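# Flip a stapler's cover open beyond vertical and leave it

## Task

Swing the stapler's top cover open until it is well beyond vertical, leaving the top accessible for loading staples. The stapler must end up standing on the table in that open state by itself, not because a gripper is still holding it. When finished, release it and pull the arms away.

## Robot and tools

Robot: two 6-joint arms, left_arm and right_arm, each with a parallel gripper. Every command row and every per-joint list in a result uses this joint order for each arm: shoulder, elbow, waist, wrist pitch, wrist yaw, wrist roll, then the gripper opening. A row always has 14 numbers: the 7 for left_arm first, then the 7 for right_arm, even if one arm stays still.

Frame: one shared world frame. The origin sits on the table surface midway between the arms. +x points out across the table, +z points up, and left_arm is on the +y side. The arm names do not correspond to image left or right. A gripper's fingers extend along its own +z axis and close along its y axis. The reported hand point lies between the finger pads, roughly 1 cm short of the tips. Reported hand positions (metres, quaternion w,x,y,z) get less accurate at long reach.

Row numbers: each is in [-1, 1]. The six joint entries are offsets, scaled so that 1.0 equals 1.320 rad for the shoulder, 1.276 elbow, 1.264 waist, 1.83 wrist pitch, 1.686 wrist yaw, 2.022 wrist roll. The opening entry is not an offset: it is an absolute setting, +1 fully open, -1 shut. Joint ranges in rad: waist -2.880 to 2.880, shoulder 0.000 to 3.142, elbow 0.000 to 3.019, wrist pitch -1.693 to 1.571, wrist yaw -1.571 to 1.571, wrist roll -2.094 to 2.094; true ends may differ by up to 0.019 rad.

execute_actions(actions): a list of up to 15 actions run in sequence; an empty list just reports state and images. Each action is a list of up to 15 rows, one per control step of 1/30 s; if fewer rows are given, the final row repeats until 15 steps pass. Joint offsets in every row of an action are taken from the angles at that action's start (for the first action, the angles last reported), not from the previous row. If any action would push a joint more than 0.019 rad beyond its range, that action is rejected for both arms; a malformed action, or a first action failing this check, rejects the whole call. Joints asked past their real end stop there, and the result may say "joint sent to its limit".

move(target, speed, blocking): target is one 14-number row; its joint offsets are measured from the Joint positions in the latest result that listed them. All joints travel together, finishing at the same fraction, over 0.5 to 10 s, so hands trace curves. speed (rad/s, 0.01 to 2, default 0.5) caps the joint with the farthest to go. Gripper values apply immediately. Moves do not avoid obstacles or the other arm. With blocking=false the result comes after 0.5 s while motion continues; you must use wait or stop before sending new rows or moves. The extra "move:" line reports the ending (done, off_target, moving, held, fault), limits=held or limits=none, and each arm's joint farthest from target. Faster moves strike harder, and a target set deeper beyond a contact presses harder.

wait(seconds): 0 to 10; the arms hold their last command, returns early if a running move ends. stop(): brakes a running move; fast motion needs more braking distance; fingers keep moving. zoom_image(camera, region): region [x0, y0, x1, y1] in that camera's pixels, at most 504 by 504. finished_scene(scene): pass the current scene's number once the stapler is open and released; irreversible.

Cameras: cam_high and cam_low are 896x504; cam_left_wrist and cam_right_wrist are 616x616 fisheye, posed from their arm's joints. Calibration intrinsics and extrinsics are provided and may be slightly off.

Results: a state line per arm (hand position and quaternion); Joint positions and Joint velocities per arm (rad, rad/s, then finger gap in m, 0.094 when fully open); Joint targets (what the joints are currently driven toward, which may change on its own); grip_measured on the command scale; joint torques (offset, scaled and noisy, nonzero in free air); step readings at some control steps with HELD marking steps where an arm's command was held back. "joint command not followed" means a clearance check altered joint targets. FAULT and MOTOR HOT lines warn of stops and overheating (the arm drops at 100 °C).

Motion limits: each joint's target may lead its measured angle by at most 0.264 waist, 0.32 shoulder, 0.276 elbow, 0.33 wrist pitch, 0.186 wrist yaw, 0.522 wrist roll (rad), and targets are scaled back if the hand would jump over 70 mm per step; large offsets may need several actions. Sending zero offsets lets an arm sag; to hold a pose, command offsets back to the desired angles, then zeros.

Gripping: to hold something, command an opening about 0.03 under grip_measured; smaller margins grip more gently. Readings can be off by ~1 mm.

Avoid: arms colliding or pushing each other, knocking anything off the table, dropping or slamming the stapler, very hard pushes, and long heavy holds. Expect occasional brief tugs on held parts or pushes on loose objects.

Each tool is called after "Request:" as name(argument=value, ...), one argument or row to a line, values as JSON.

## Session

Request:
execute_actions(
  actions=[],
)

Scene clock: 0.00 s.
left_arm: end_effector_position=(+0.5178, +0.3894, +0.2310) grip_measured=+1.000 end_effector_quat_wxyz=(-0.001, +0.442, +0.896, -0.048) | right_arm: end_effector_position=(+0.5389, +0.1723, +0.2147) grip_measured=+1.000 end_effector_quat_wxyz=(+0.732, -0.670, -0.069, +0.100)
Joint names: [shoulder, elbow, waist, wrist pitch, wrist yaw, wrist roll]
Joint positions: left_arm=[ 1.833  1.826  0.069 -1.616  0.08   1.031  0.094] | right_arm=[ 2.221  1.632  0.394  0.875 -1.241 -1.267  0.094]
Joint velocities: left_arm=[-0.005  0.022 -0.005  0.002 -0.051  0.022  0.   ] | right_arm=[-0.024 -0.002 -0.005  0.007  0.007  0.022  0.   ]
Joint torques (N m, as the arm reports them, + toward a larger angle): no reading
Joint targets: left_arm=[1.825 1.857 0.069 -1.616 0.080 1.031] | right_arm=[2.235 1.650 0.394 0.877 -1.241 -1.268]
camera_calibration (this result's frames):
cam_left_wrist: T_world_to_cam=[[-0.793231, -0.60298, 0.0848469, 0.622914], [-0.46543, 0.69024, 0.554025, -0.147031], [-0.392631, 0.39998, -0.828165, 0.362398], [0, 0, 0, 1]] pos_world=[0.567971, 0.332139, 0.328731]
cam_right_wrist: T_world_to_cam=[[0.0452459, -0.0836512, 0.995467, -0.223187], [0.922944, -0.377813, -0.073698, -0.413414], [0.382266, 0.922095, 0.0601108, -0.256245], [0, 0, 0, 1]] pos_world=[0.48961, 0.0614193, 0.20711]

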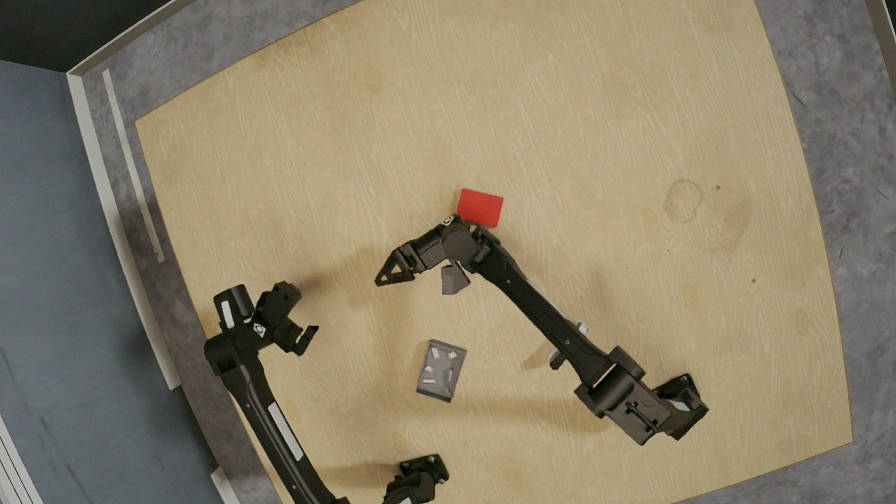

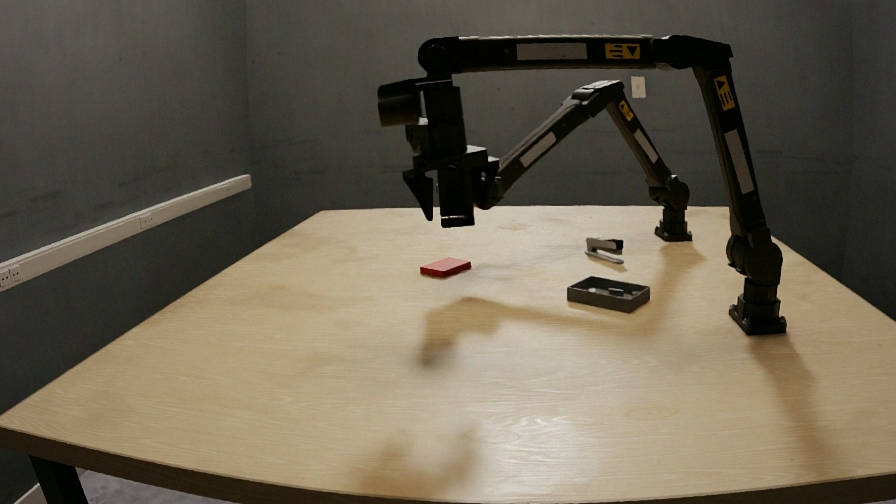

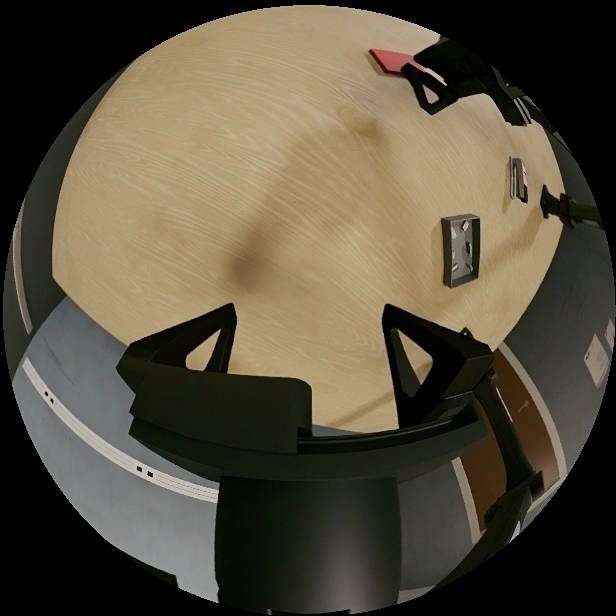

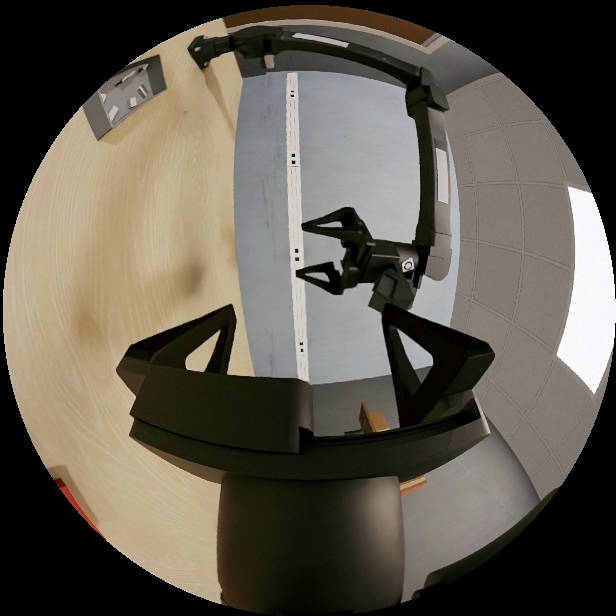

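Request:
zoom_image(
  camera="cam_low",
  region=[560, 220, 660, 280],
)

Request:
zoom_image(
  camera="cam_high",
  region=[520, 300, 620, 390],
)

Request:
zoom_image(
  camera="cam_left_wrist",
  region=[470, 130, 570, 230],
)

Region (560, 220, 660, 280) of cam_low's 896x504 image, scaled by 5.040, with more detail than that image has; it fills the top 302 rows of this view, and the rest is white.

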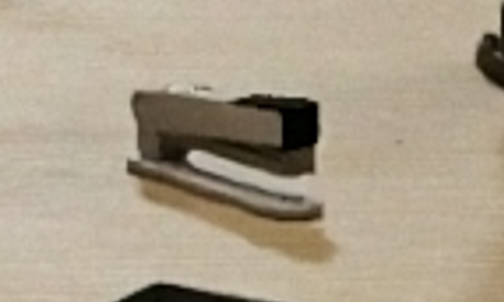

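Region (520, 300, 620, 390) of cam_high's 896x504 image, scaled by 5.040, with more detail than that image has; it fills the top 454 rows of this view, and the rest is white.

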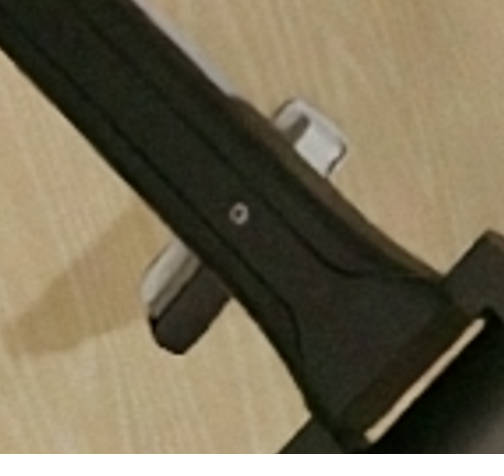

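Region (470, 130, 570, 230) of cam_left_wrist's 616x616 image, scaled by 5.040, with more detail than that image has.

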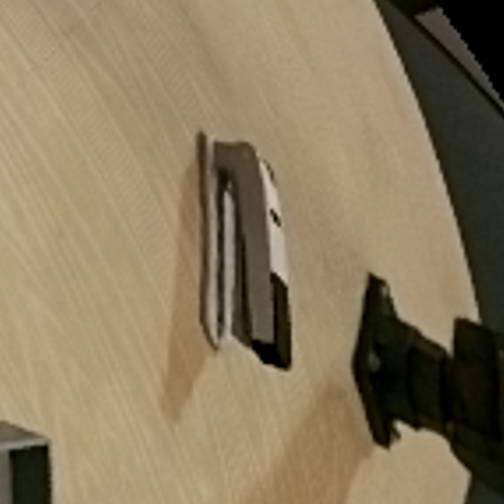

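Request:
move(
  target=[-0.425,-0.955,-0.3,0.778,-0.12,-0.58,0.3,-0.862,-0.663,-0.15,-0.97,0.443,0.98,0.3],
  speed=0.9,
)

Scene clock: 40.83 s.
left_arm: end_effector_position=(+0.3890, +0.2509, +0.0849) grip_measured=+0.302 end_effector_quat_wxyz=(+0.339, +0.039, +0.940, -0.009) | right_arm: end_effector_position=(+0.2903, -0.1542, +0.1781) grip_measured=+0.302 end_effector_quat_wxyz=(+0.035, +0.110, +0.946, +0.303)
Joint names: [shoulder, elbow, waist, wrist pitch, wrist yaw, wrist roll]
Joint positions: left_arm=[ 1.285  0.611 -0.299 -0.214 -0.12  -0.13   0.061] | right_arm=[ 1.084  0.791  0.212 -0.892 -0.498  0.706  0.061]
Joint velocities: left_arm=[-0.005 -0.002 -0.005  0.012  0.007  0.007  0.   ] | right_arm=[-0.005 -0.017  0.015 -0.002  0.022  0.007  0.001]
Joint torques (N m, as the arm reports them, + toward a larger angle): left_arm=[-9.45  6.82 -0.2   1.97 -0.19 -0.08] | right_arm=[-7.79  9.79  0.03  0.68 -0.19  0.05]
Joint targets: left_arm=[1.272 0.608 -0.310 -0.193 -0.123 -0.142] | right_arm=[1.084 0.786 0.205 -0.900 -0.494 0.714]
move: off_target (left_arm); limits=none; left_arm: farthest joint: the wrist pitch, 0.022 radians from its target (1.424 radians at the start); right_arm: farthest joint: the wrist roll, 0.009 radians from its target (1.982 radians at the start)
camera_calibration (this result's frames):
cam_left_wrist: T_world_to_cam=[[-0.0813742, -0.996601, -0.0128197, 0.27976], [-0.994785, 0.082006, -0.0606403, 0.38029], [0.0614855, 0.00781831, -0.998077, 0.182443], [0, 0, 0, 1]] pos_world=[0.389854, 0.246196, 0.20874]
cam_right_wrist: T_world_to_cam=[[-0.179799, -0.794533, -0.579991, 0.0335241], [-0.865752, -0.152131, 0.476791, 0.145937], [-0.467061, 0.587855, -0.660516, 0.465453], [0, 0, 0, 1]] pos_world=[0.349767, -0.224781, 0.257302]

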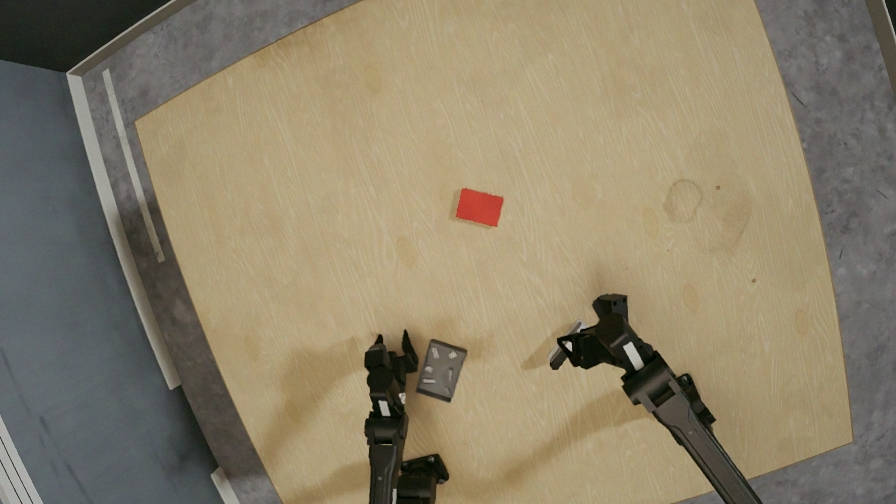

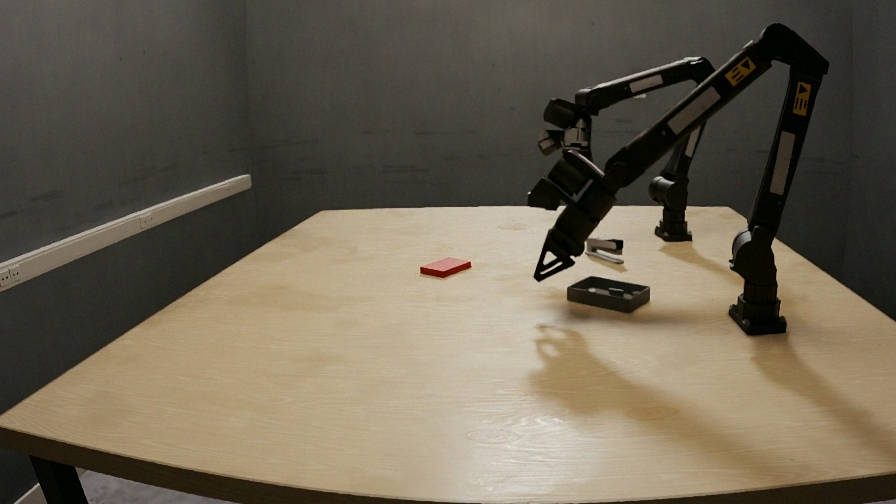

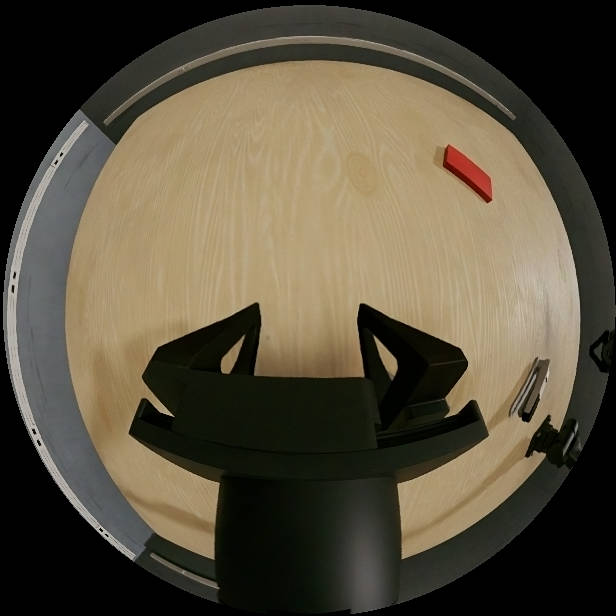

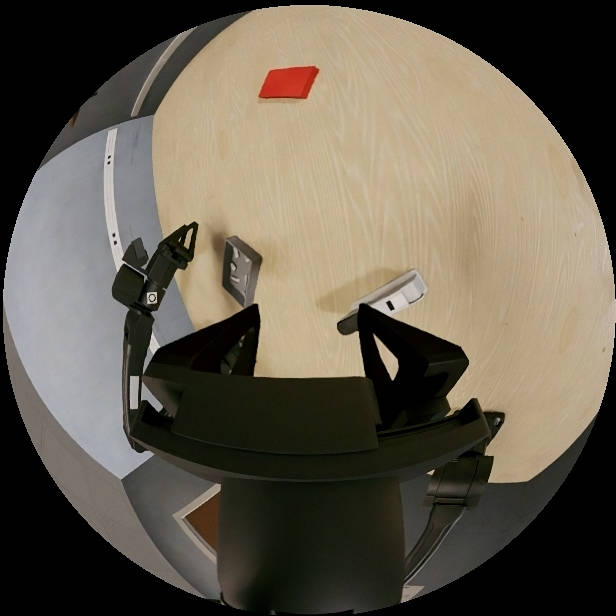

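Request:
zoom_image(
  camera="cam_right_wrist",
  region=[320, 250, 440, 350],
)

Region (320, 250, 440, 350) of cam_right_wrist's 616x616 image, scaled by 4.200, with more detail than that image has.

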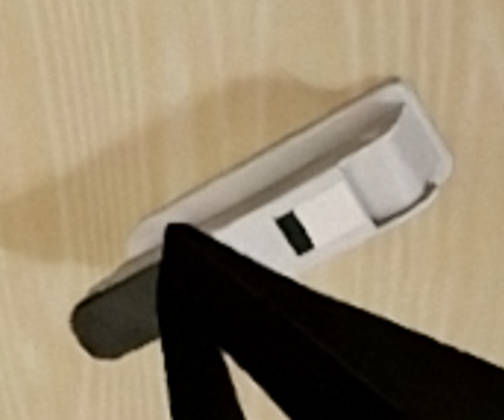

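Request:
move(
  target=[0.049,-0.072,-0.7627,0.1645,-0.0534,-0.0326,0.3,0.1818,0.0588,0.03,-0.1847,0.0095,0.3027,0.3],
  speed=0.7,
)

Scene clock: 90.27 s.
left_arm: end_effector_position=(+0.1489, -0.0615, +0.0712) grip_measured=+0.302 end_effector_quat_wxyz=(+0.364, +0.416, +0.813, -0.183) | right_arm: end_effector_position=(+0.2302, -0.1706, +0.1121) grip_measured=+0.302 end_effector_quat_wxyz=(-0.224, +0.439, +0.864, +0.107)
Joint names: [shoulder, elbow, waist, wrist pitch, wrist yaw, wrist roll]
Joint positions: left_arm=[ 1.343  0.528 -1.265  0.064 -0.208 -0.185  0.061] | right_arm=[ 1.306  0.821  0.241 -1.222 -0.485  1.309  0.061]
Joint velocities: left_arm=[-0.005  0.017  0.005 -0.017 -0.051 -0.022  0.001] | right_arm=[-0.015 -0.002  0.005  0.007  0.037 -0.022 -0.   ]
Joint torques (N m, as the arm reports them, + toward a larger angle): left_arm=[-7.52  5.89  0.78  2.09 -0.22 -0.02] | right_arm=[-8.5  12.6   1.34 -0.29 -0.17  0.14]
Joint targets: left_arm=[1.350 0.520 -1.264 0.087 -0.211 -0.196] | right_arm=[1.324 0.866 0.250 -1.230 -0.482 1.318]
move: off_target (left_arm, right_arm); limits=none; left_arm: farthest joint: the wrist pitch, 0.023 radians from its target (0.301 radians at the start); right_arm: farthest joint: the elbow, 0.045 radians from its target (0.075 radians at the start)
camera_calibration (this result's frames):
cam_left_wrist: T_world_to_cam=[[-0.810696, -0.585423, -0.00721823, 0.0822108], [-0.571546, 0.794032, -0.206998, 0.157381], [0.126913, -0.163687, -0.978315, 0.164291], [0, 0, 0, 1]] pos_world=[0.135748, -0.0499448, 0.1939]
cam_right_wrist: T_world_to_cam=[[-0.80117, -0.598389, 0.00759202, 0.082015], [-0.248275, 0.3439, 0.90559, 0.0173189], [-0.544506, 0.723646, -0.424087, 0.417903], [0, 0, 0, 1]] pos_world=[0.297559, -0.259293, 0.160921]

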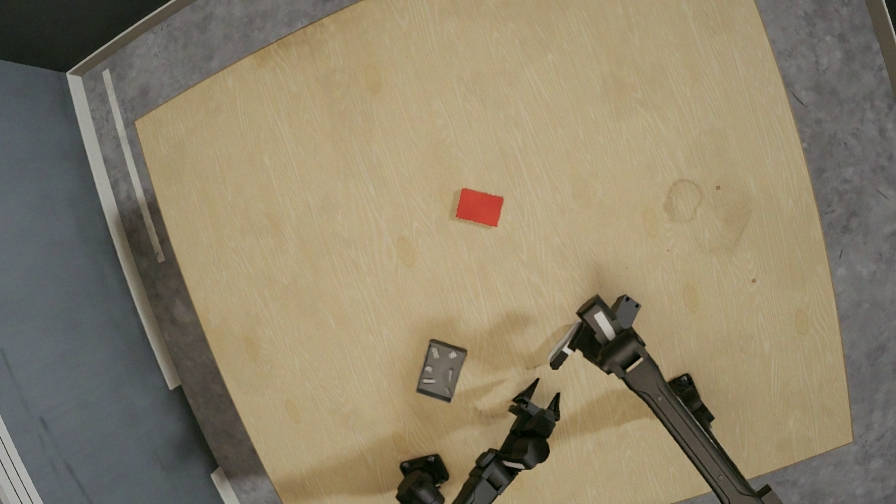

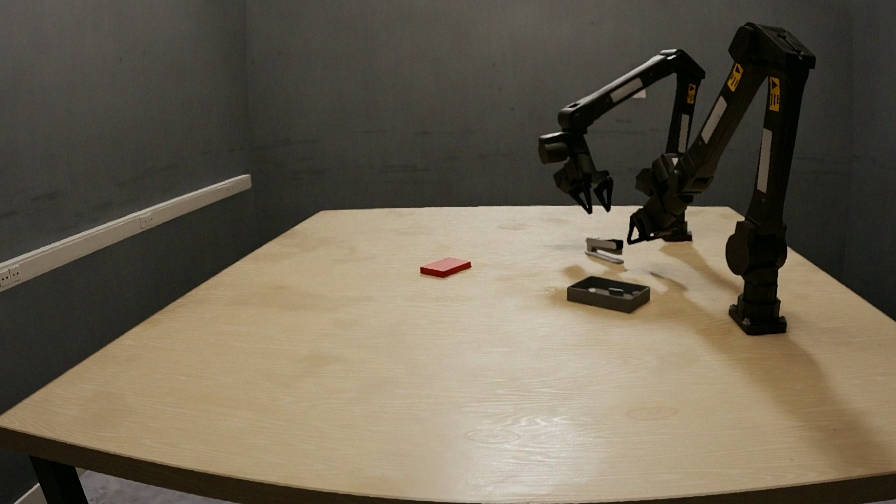

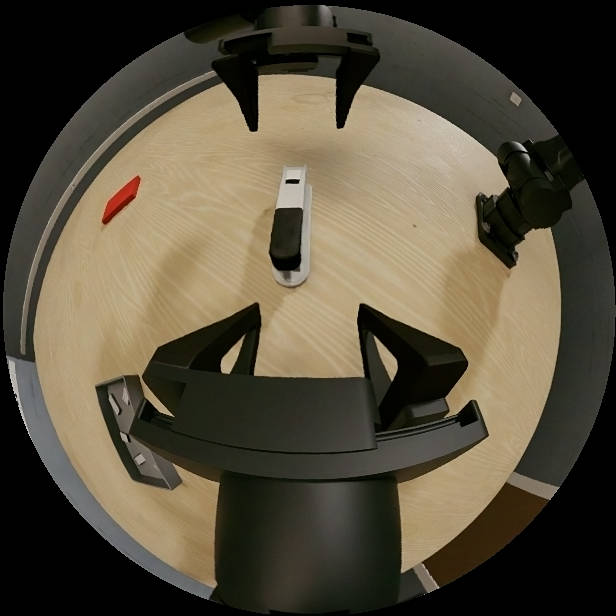

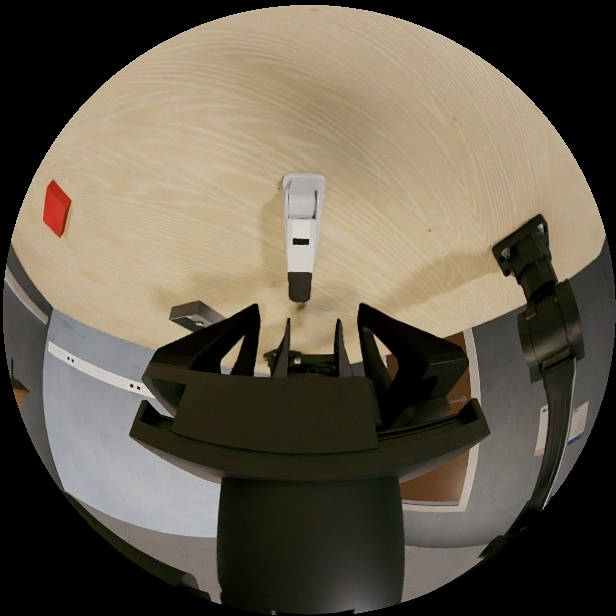

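Request:
zoom_image(
  camera="cam_left_wrist",
  region=[240, 150, 380, 300],
)

Request:
zoom_image(
  camera="cam_right_wrist",
  region=[240, 160, 380, 310],
)

Region (240, 150, 380, 300) of cam_left_wrist's 616x616 image, scaled by 3.360, with more detail than that image has; it fills the left 470 columns of this view, and the rest is white.

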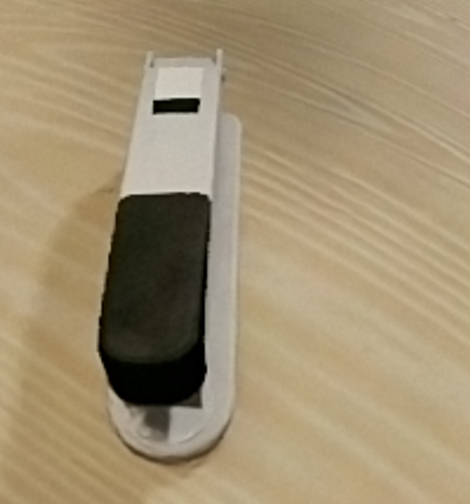

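Region (240, 160, 380, 310) of cam_right_wrist's 616x616 image, scaled by 3.360, with more detail than that image has; it fills the left 470 columns of this view, and the rest is white.

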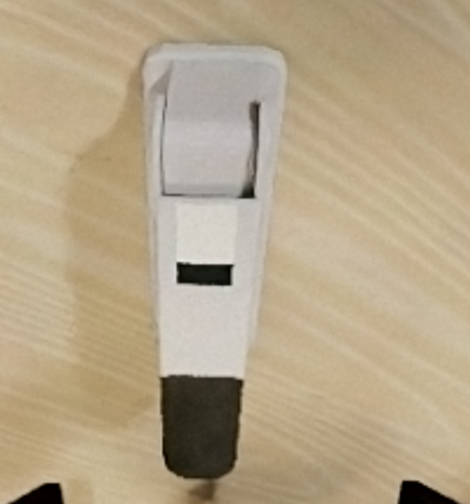

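Request:
move(
  target=[0.2311,0.1223,0.0696,0.1279,0.0302,0.0262,0.3,0.0727,-0.105,0.1147,0.1743,-0.0101,0.1004,0.0],
  speed=0.3,
)

Scene clock: 139.20 s.
left_arm: end_effector_position=(+0.1973, -0.1062, +0.0177) grip_measured=+0.302 end_effector_quat_wxyz=(+0.369, +0.409, +0.814, -0.186) | right_arm: end_effector_position=(+0.2095, -0.1320, +0.0480) grip_measured=+0.001 end_effector_quat_wxyz=(-0.218, +0.451, +0.857, +0.117)
Joint names: [shoulder, elbow, waist, wrist pitch, wrist yaw, wrist roll]
Joint positions: left_arm=[ 1.645  0.638 -1.188  0.277 -0.159 -0.143  0.061] | right_arm=[ 1.382  0.694  0.38  -0.912 -0.5    1.504  0.047]
Joint velocities: left_arm=[ 0.005  0.002  0.005 -0.012 -0.022 -0.066  0.001] | right_arm=[-0.015  0.012 -0.005 -0.007 -0.022  0.022 -0.   ]
Joint torques (N m, as the arm reports them, + toward a larger angle): left_arm=[-10.97   8.61   1.29   2.05   0.     0.18] | right_arm=[-8.62  7.25  1.16  0.49 -0.48  0.13]
Joint targets: left_arm=[1.649 0.684 -1.176 0.298 -0.157 -0.132] | right_arm=[1.401 0.687 0.386 -0.904 -0.503 1.512]
move: off_target (left_arm); limits=none; left_arm: farthest joint: the elbow, 0.046 radians from its target (0.156 radians at the start); right_arm: farthest joint: the shoulder, 0.020 radians from its target (0.096 radians at the start)
camera_calibration (this result's frames):
cam_left_wrist: T_world_to_cam=[[-0.803142, -0.595787, -0.00095545, 0.0921642], [-0.581113, 0.783712, -0.219322, 0.210471], [0.131418, -0.175591, -0.975652, 0.0962279], [0, 0, 0, 1]] pos_world=[0.183683, -0.0931419, 0.140134]
cam_right_wrist: T_world_to_cam=[[-0.820541, -0.571552, -0.00639651, 0.0972732], [-0.248314, 0.346365, 0.904639, 0.0573237], [-0.514832, 0.743882, -0.426131, 0.347999], [0, 0, 0, 1]] pos_world=[0.273212, -0.223129, 0.0970584]

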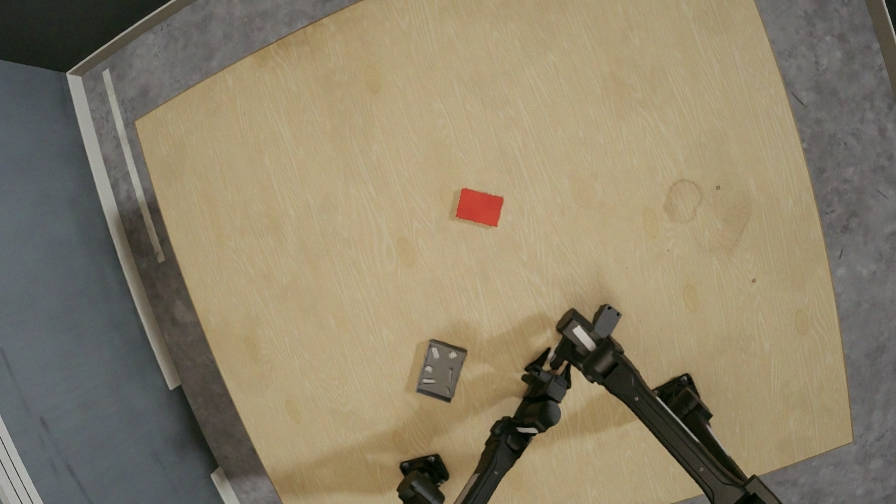

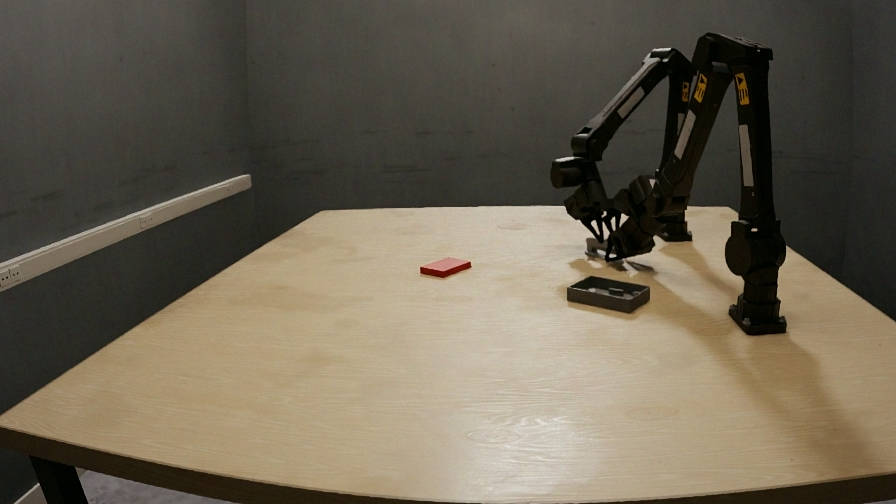

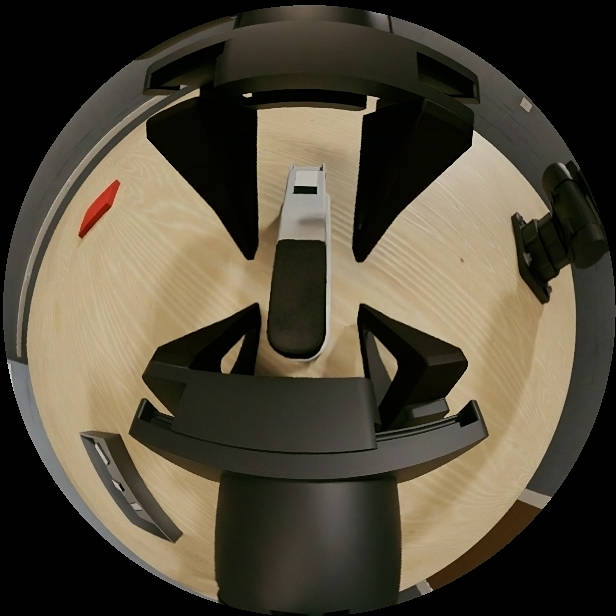

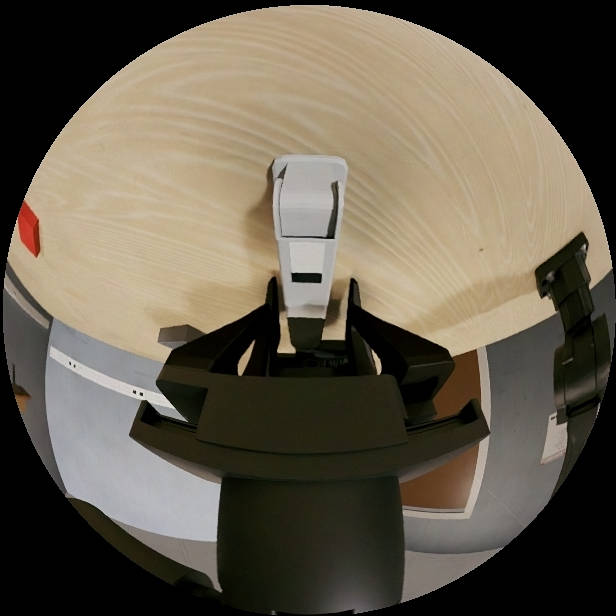

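Request:
execute_actions(
  actions=[],
)

Scene clock: 149.73 s.
left_arm: end_effector_position=(+0.1973, -0.1062, +0.0177) grip_measured=+0.302 end_effector_quat_wxyz=(+0.369, +0.409, +0.814, -0.186) | right_arm: end_effector_position=(+0.2095, -0.1320, +0.0480) grip_measured=+0.001 end_effector_quat_wxyz=(-0.218, +0.452, +0.857, +0.117)
Joint names: [shoulder, elbow, waist, wrist pitch, wrist yaw, wrist roll]
Joint positions: left_arm=[ 1.645  0.638 -1.188  0.277 -0.159 -0.143  0.061] | right_arm=[ 1.382  0.694  0.38  -0.912 -0.5    1.504  0.047]
Joint velocities: left_arm=[-0.005  0.017 -0.005  0.022 -0.037  0.022 -0.001] | right_arm=[-0.005 -0.017 -0.005  0.002  0.022  0.037 -0.   ]
Joint torques (N m, as the arm reports them, + toward a larger angle): left_arm=[-11.47   8.58   1.63   2.1    0.     0.19] | right_arm=[-8.58  7.13  1.14  0.5  -0.48  0.12]
Joint targets: left_arm=[1.649 0.684 -1.176 0.298 -0.157 -0.132] | right_arm=[1.401 0.687 0.386 -0.904 -0.503 1.512]
camera_calibration (this result's frames):
cam_left_wrist: T_world_to_cam=[[-0.803142, -0.595787, -0.00095545, 0.0921642], [-0.581113, 0.783712, -0.219322, 0.210471], [0.131418, -0.175591, -0.975652, 0.0962279], [0, 0, 0, 1]] pos_world=[0.183683, -0.0931419, 0.140134]
cam_right_wrist: T_world_to_cam=[[-0.820733, -0.571278, -0.00621354, 0.0973409], [-0.248061, 0.346541, 0.904641, 0.0572938], [-0.514648, 0.74401, -0.42613, 0.347978], [0, 0, 0, 1]] pos_world=[0.273189, -0.223145, 0.0970581]

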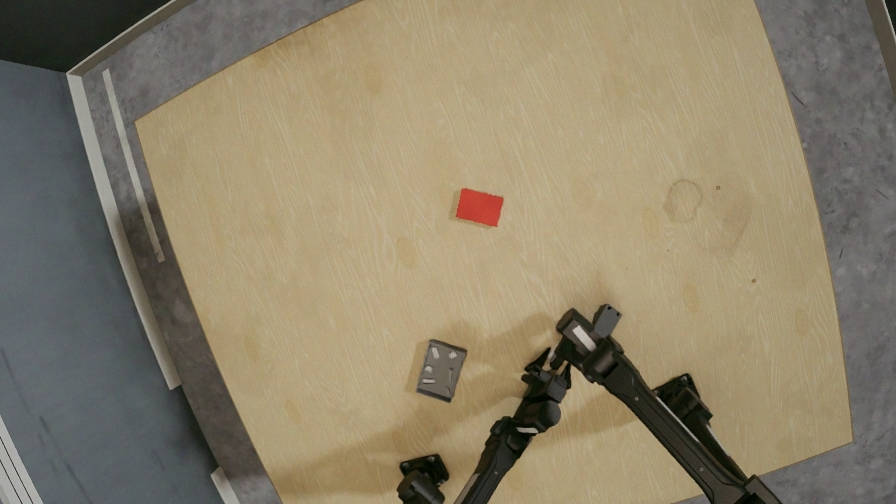

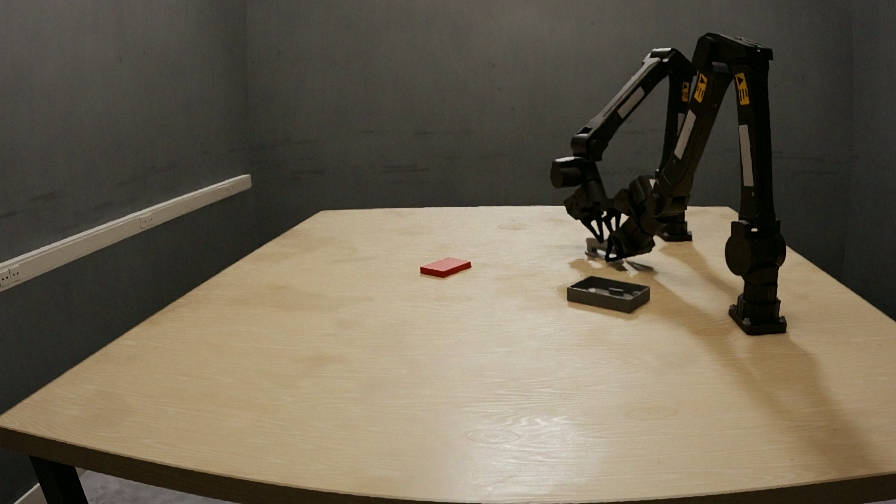

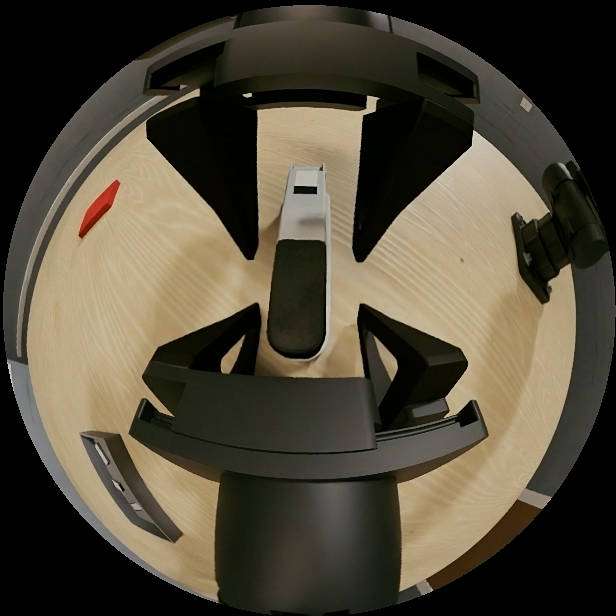

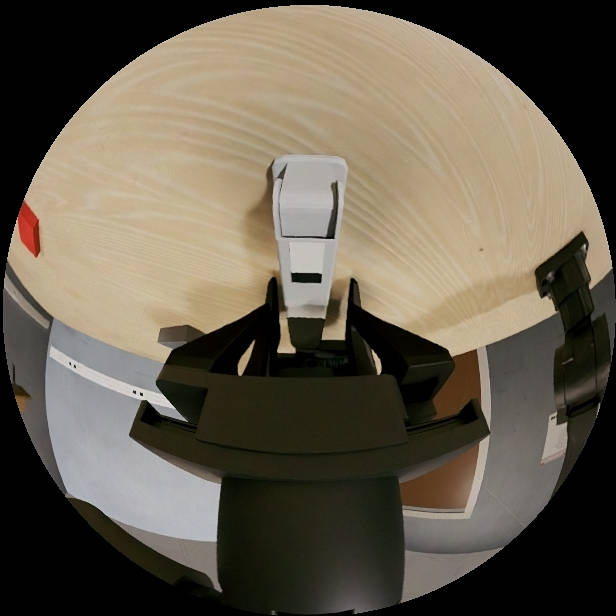

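Request:
execute_actions(
  actions=[
    [[0.003,0.036,0.0095,0.0115,0.0012,0.0054,0.2,0.0144,-0.0055,0.0047,0.0044,-0.0018,0.004,0.0],[0.003,0.036,0.0095,0.0115,0.0012,0.0054,0.1,0.0144,-0.0055,0.0047,0.0044,-0.0018,0.004,0.0],[0.003,0.036,0.0095,0.0115,0.0012,0.0054,0.1,0.0144,-0.0055,0.0047,0.0044,-0.0018,0.004,0.0],[0.003,0.036,0.0095,0.0115,0.0012,0.0054,0.0,0.0144,-0.0055,0.0047,0.0044,-0.0018,0.004,0.0],[0.003,0.036,0.0095,0.0115,0.0012,0.0054,0.0,0.0144,-0.0055,0.0047,0.0044,-0.0018,0.004,0.0],[0.003,0.036,0.0095,0.0115,0.0012,0.0054,-0.08,0.0144,-0.0055,0.0047,0.0044,-0.0018,0.004,0.0],[0.003,0.036,0.0095,0.0115,0.0012,0.0054,-0.08,0.0144,-0.0055,0.0047,0.0044,-0.0018,0.004,0.0],[0.003,0.036,0.0095,0.0115,0.0012,0.0054,-0.15,0.0144,-0.0055,0.0047,0.0044,-0.0018,0.004,0.0],[0.003,0.036,0.0095,0.0115,0.0012,0.0054,-0.15,0.0144,-0.0055,0.0047,0.0044,-0.0018,0.004,0.0],[0.003,0.036,0.0095,0.0115,0.0012,0.0054,-0.2,0.0144,-0.0055,0.0047,0.0044,-0.0018,0.004,0.0],[0.003,0.036,0.0095,0.0115,0.0012,0.0054,-0.2,0.0144,-0.0055,0.0047,0.0044,-0.0018,0.004,0.0],[0.003,0.036,0.0095,0.0115,0.0012,0.0054,-0.25,0.0144,-0.0055,0.0047,0.0044,-0.0018,0.004,0.0],[0.003,0.036,0.0095,0.0115,0.0012,0.0054,-0.25,0.0144,-0.0055,0.0047,0.0044,-0.0018,0.004,0.0],[0.003,0.036,0.0095,0.0115,0.0012,0.0054,-0.29,0.0144,-0.0055,0.0047,0.0044,-0.0018,0.004,0.0],[0.003,0.036,0.0095,0.0115,0.0012,0.0054,-0.31,0.0144,-0.0055,0.0047,0.0044,-0.0018,0.004,0.0]],
  ],
)

Scene clock: 157.93 s.
left_arm: end_effector_position=(+0.1993, -0.1051, +0.0177) grip_measured=-0.287 end_effector_quat_wxyz=(+0.370, +0.407, +0.815, -0.185) | right_arm: end_effector_position=(+0.2095, -0.1320, +0.0480) grip_measured=+0.001 end_effector_quat_wxyz=(-0.218, +0.452, +0.857, +0.117)
Joint names: [shoulder, elbow, waist, wrist pitch, wrist yaw, wrist roll]
Joint positions: left_arm=[ 1.645  0.638 -1.184  0.277 -0.16  -0.143  0.033] | right_arm=[ 1.382  0.694  0.38  -0.912 -0.5    1.504  0.047]
Joint velocities: left_arm=[-0.015 -0.007 -0.015 -0.012  0.022 -0.037 -0.015] | right_arm=[-0.015 -0.002  0.005 -0.002 -0.051  0.037  0.   ]
Joint torques (N m, as the arm reports them, + toward a larger angle): left_arm=[-10.95   8.82   1.3    2.14   0.06   0.17] | right_arm=[-8.62  7.09  1.14  0.49 -0.48  0.12]
Joint targets: left_arm=[1.649 0.684 -1.176 0.298 -0.157 -0.132] | right_arm=[1.401 0.687 0.386 -0.904 -0.503 1.512]
Step readings (joint positions):
0: left_arm=[1.645 0.638 -1.188 0.277 -0.159 -0.143] | right_arm=[1.382 0.694 0.380 -0.912 -0.500 1.504]
1: left_arm=[1.645 0.638 -1.188 0.277 -0.159 -0.143] | right_arm=[1.382 0.694 0.380 -0.912 -0.500 1.504]
2: left_arm=[1.645 0.638 -1.188 0.277 -0.159 -0.143] | right_arm=[1.382 0.694 0.380 -0.912 -0.500 1.504]
4: left_arm=[1.645 0.638 -1.188 0.277 -0.159 -0.143] | right_arm=[1.382 0.694 0.380 -0.912 -0.500 1.504]
8: left_arm=[1.645 0.638 -1.187 0.277 -0.160 -0.143] | right_arm=[1.382 0.694 0.380 -0.912 -0.500 1.504]
15: Joint positions above
camera_calibration (this result's frames):
cam_left_wrist: T_world_to_cam=[[-0.800273, -0.599633, -0.00198848, 0.093491], [-0.584664, 0.781023, -0.219479, 0.211244], [0.13316, -0.17448, -0.975615, 0.0959385], [0, 0, 0, 1]] pos_world=[0.18555, -0.0921866, 0.140149]
cam_right_wrist: T_world_to_cam=[[-0.820925, -0.571004, -0.00603057, 0.0974085], [-0.247808, 0.346717, 0.904643, 0.0572639], [-0.514464, 0.744139, -0.426128, 0.347956], [0, 0, 0, 1]] pos_world=[0.273166, -0.223161, 0.0970578]

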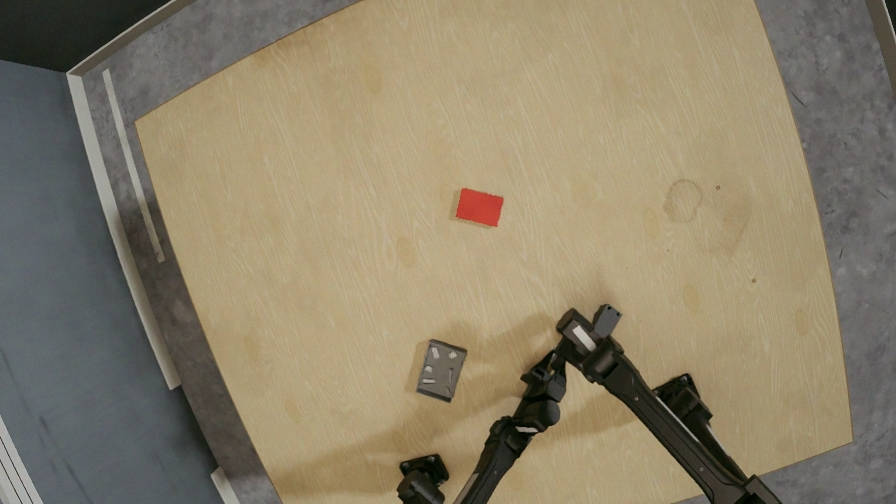

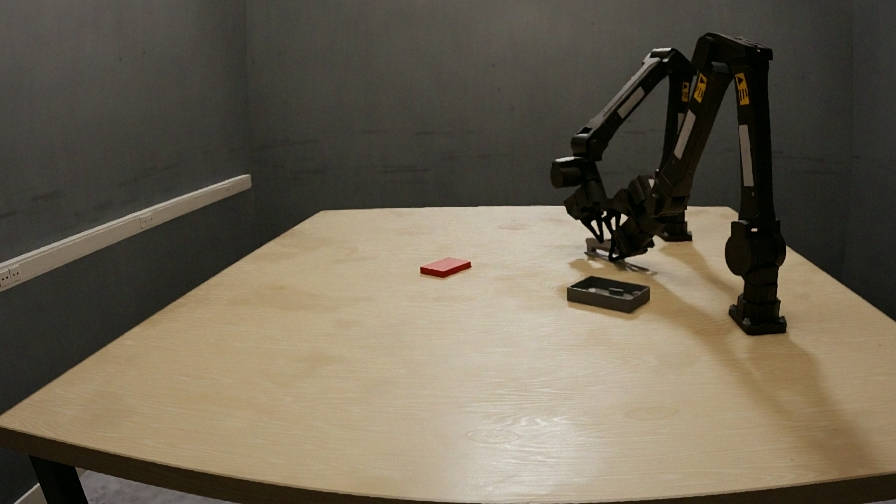

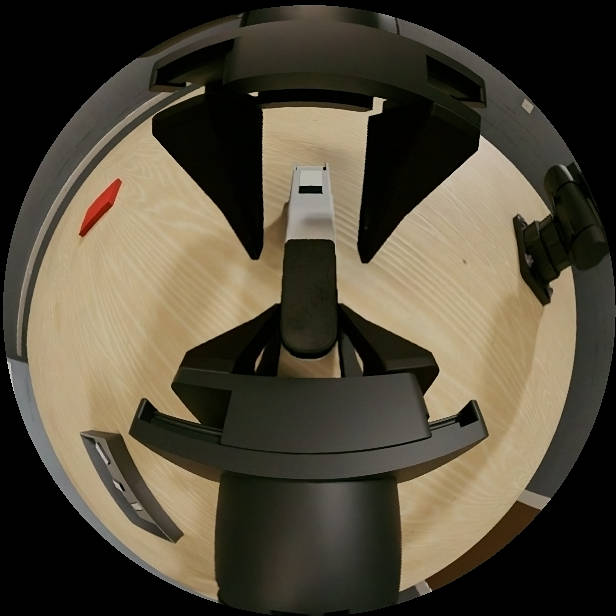

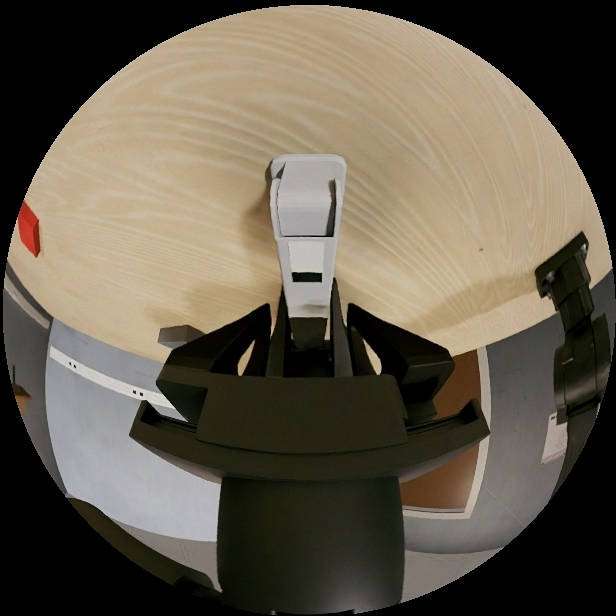

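Request:
execute_actions(
  actions=[
    [[0.008,0.03,0.006,0.009,0.0018,0.0054,-0.32,0.0144,-0.0055,0.0047,0.0044,-0.0018,0.004,-0.1],[0.013,0.024,0.006,0.006,0.0018,0.0054,-0.32,0.0144,-0.0055,0.0047,0.0044,-0.0018,0.004,-0.18],[0.018,0.018,0.006,0.003,0.0018,0.0054,-0.32,0.0144,-0.0055,0.0047,0.0044,-0.0018,0.004,-0.25],[0.023,0.012,0.006,0.0,0.0018,0.0054,-0.32,0.0144,-0.0055,0.0047,0.0044,-0.0018,0.004,-0.31],[0.028,0.006,0.006,-0.003,0.0018,0.0054,-0.32,0.0144,-0.0055,0.0047,0.0044,-0.0018,0.004,-0.36],[0.033,0.0,0.006,-0.006,0.0018,0.0054,-0.32,0.0144,-0.0055,0.0047,0.0044,-0.0018,0.004,-0.40],[0.038,-0.006,0.006,-0.009,0.0018,0.0054,-0.32,0.0144,-0.0055,0.0047,0.0044,-0.0018,0.004,-0.44],[0.043,-0.012,0.006,-0.012,0.0018,0.0054,-0.32,0.0144,-0.0055,0.0047,0.0044,-0.0018,0.004,-0.47],[0.045,-0.016,0.006,-0.016,0.0018,0.0054,-0.32,0.0144,-0.0055,0.0047,0.0044,-0.0018,0.004,-0.50],[0.045,-0.016,0.006,-0.016,0.0018,0.0054,-0.32,0.0144,-0.0055,0.0047,0.0044,-0.0018,0.004,-0.52],[0.045,-0.016,0.006,-0.016,0.0018,0.0054,-0.32,0.0144,-0.0055,0.0047,0.0044,-0.0018,0.004,-0.54],[0.045,-0.016,0.006,-0.016,0.0018,0.0054,-0.32,0.0144,-0.0055,0.0047,0.0044,-0.0018,0.004,-0.55],[0.045,-0.016,0.006,-0.016,0.0018,0.0054,-0.32,0.0144,-0.0055,0.0047,0.0044,-0.0018,0.004,-0.56],[0.045,-0.016,0.006,-0.016,0.0018,0.0054,-0.32,0.0144,-0.0055,0.0047,0.0044,-0.0018,0.004,-0.57]],
  ],
)

Scene clock: 165.17 s.
left_arm: end_effector_position=(+0.1992, -0.1044, +0.0159) grip_measured=-0.298 end_effector_quat_wxyz=(+0.369, +0.407, +0.815, -0.184) | right_arm: end_effector_position=(+0.2097, -0.1318, +0.0480) grip_measured=-0.540 end_effector_quat_wxyz=(-0.218, +0.451, +0.857, +0.117)
Joint names: [shoulder, elbow, waist, wrist pitch, wrist yaw, wrist roll]
Joint positions: left_arm=[ 1.648  0.638 -1.184  0.277 -0.161 -0.143  0.033] | right_arm=[ 1.382  0.694  0.38  -0.911 -0.5    1.504  0.022]
Joint velocities: left_arm=[-0.015 -0.012  0.005 -0.002 -0.022  0.037  0.   ] | right_arm=[-0.015  0.007 -0.005 -0.007 -0.007  0.081 -0.001]
Joint torques (N m, as the arm reports them, + toward a larger angle): left_arm=[-6.33  3.86  1.17  0.43  0.1   0.18] | right_arm=[-8.65  7.08  1.17  0.44 -0.45  0.12]
Joint targets: left_arm=[1.704 0.618 -1.176 0.248 -0.157 -0.132] | right_arm=[1.401 0.687 0.386 -0.904 -0.503 1.512]
Step readings (joint positions):
0: left_arm=[1.645 0.638 -1.184 0.277 -0.160 -0.143] | right_arm=[1.382 0.694 0.380 -0.912 -0.500 1.504]
1: left_arm=[1.646 0.638 -1.184 0.277 -0.160 -0.143] | right_arm=[1.382 0.694 0.380 -0.912 -0.500 1.504]
2: left_arm=[1.646 0.638 -1.184 0.277 -0.160 -0.143] | right_arm=[1.382 0.694 0.380 -0.912 -0.500 1.504]
4: left_arm=[1.647 0.638 -1.184 0.277 -0.160 -0.143] | right_arm=[1.382 0.694 0.380 -0.912 -0.500 1.504]
8: left_arm=[1.648 0.638 -1.184 0.277 -0.161 -0.143] | right_arm=[1.382 0.694 0.380 -0.912 -0.500 1.504]
15: Joint positions above
camera_calibration (this result's frames):
cam_left_wrist: T_world_to_cam=[[-0.799935, -0.600078, -0.00329509, 0.0936765], [-0.585353, 0.781492, -0.215945, 0.210317], [0.132159, -0.170813, -0.9764, 0.0949785], [0, 0, 0, 1]] pos_world=[0.185493, -0.0919243, 0.138463]
cam_right_wrist: T_world_to_cam=[[-0.820924, -0.570987, -0.00757821, 0.0978318], [-0.248809, 0.345712, 0.904753, 0.0573039], [-0.513982, 0.744619, -0.42587, 0.347883], [0, 0, 0, 1]] pos_world=[0.273376, -0.22299, 0.0970483]

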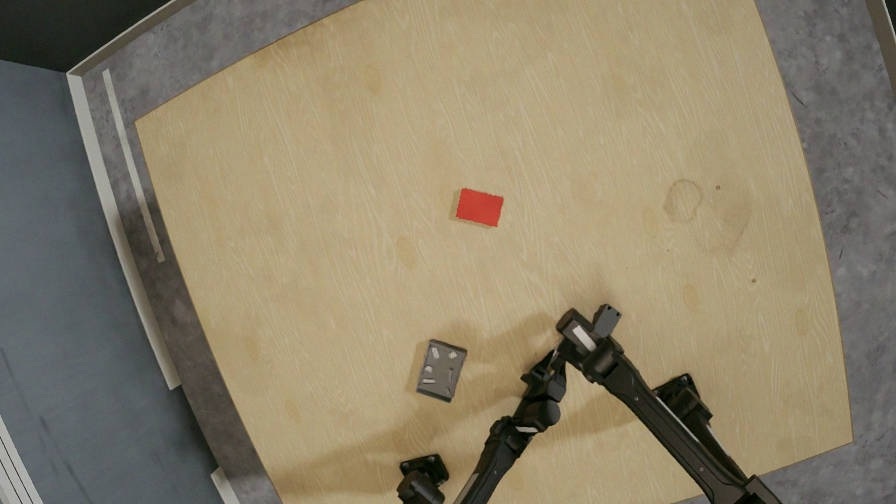

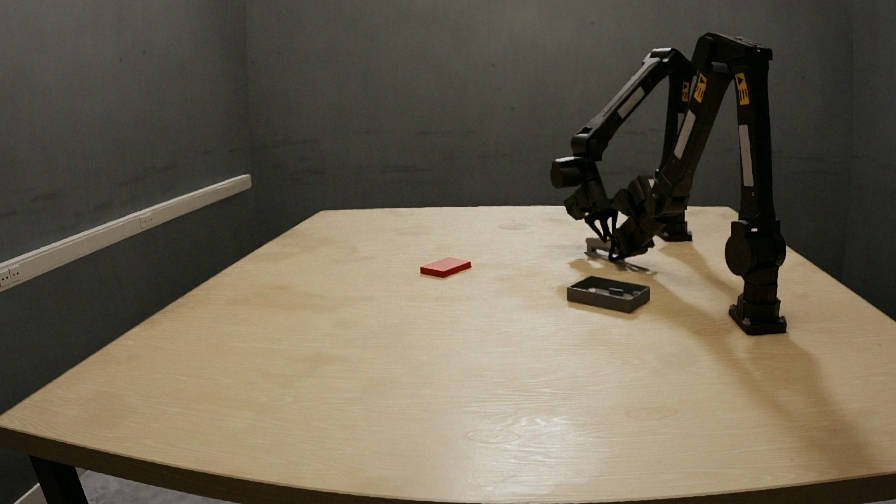

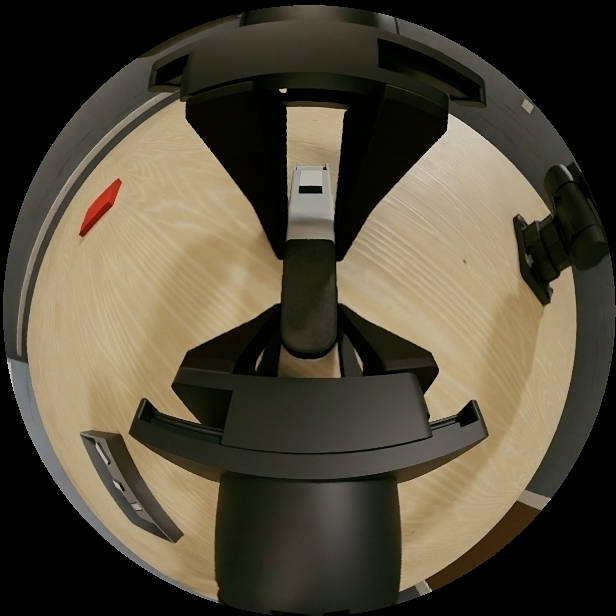

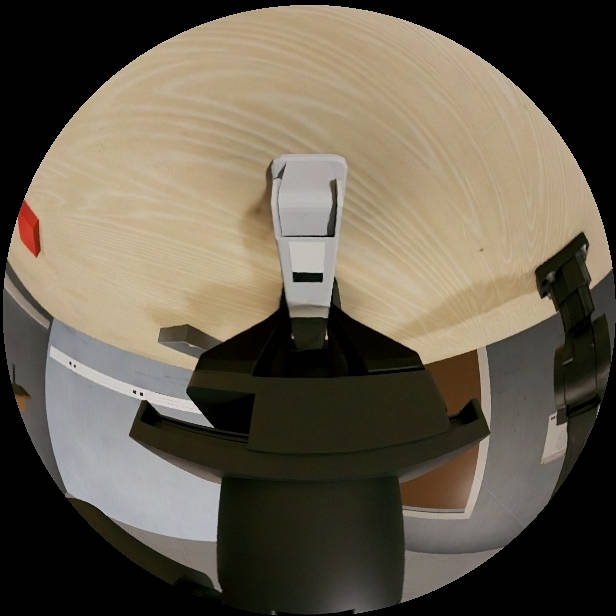

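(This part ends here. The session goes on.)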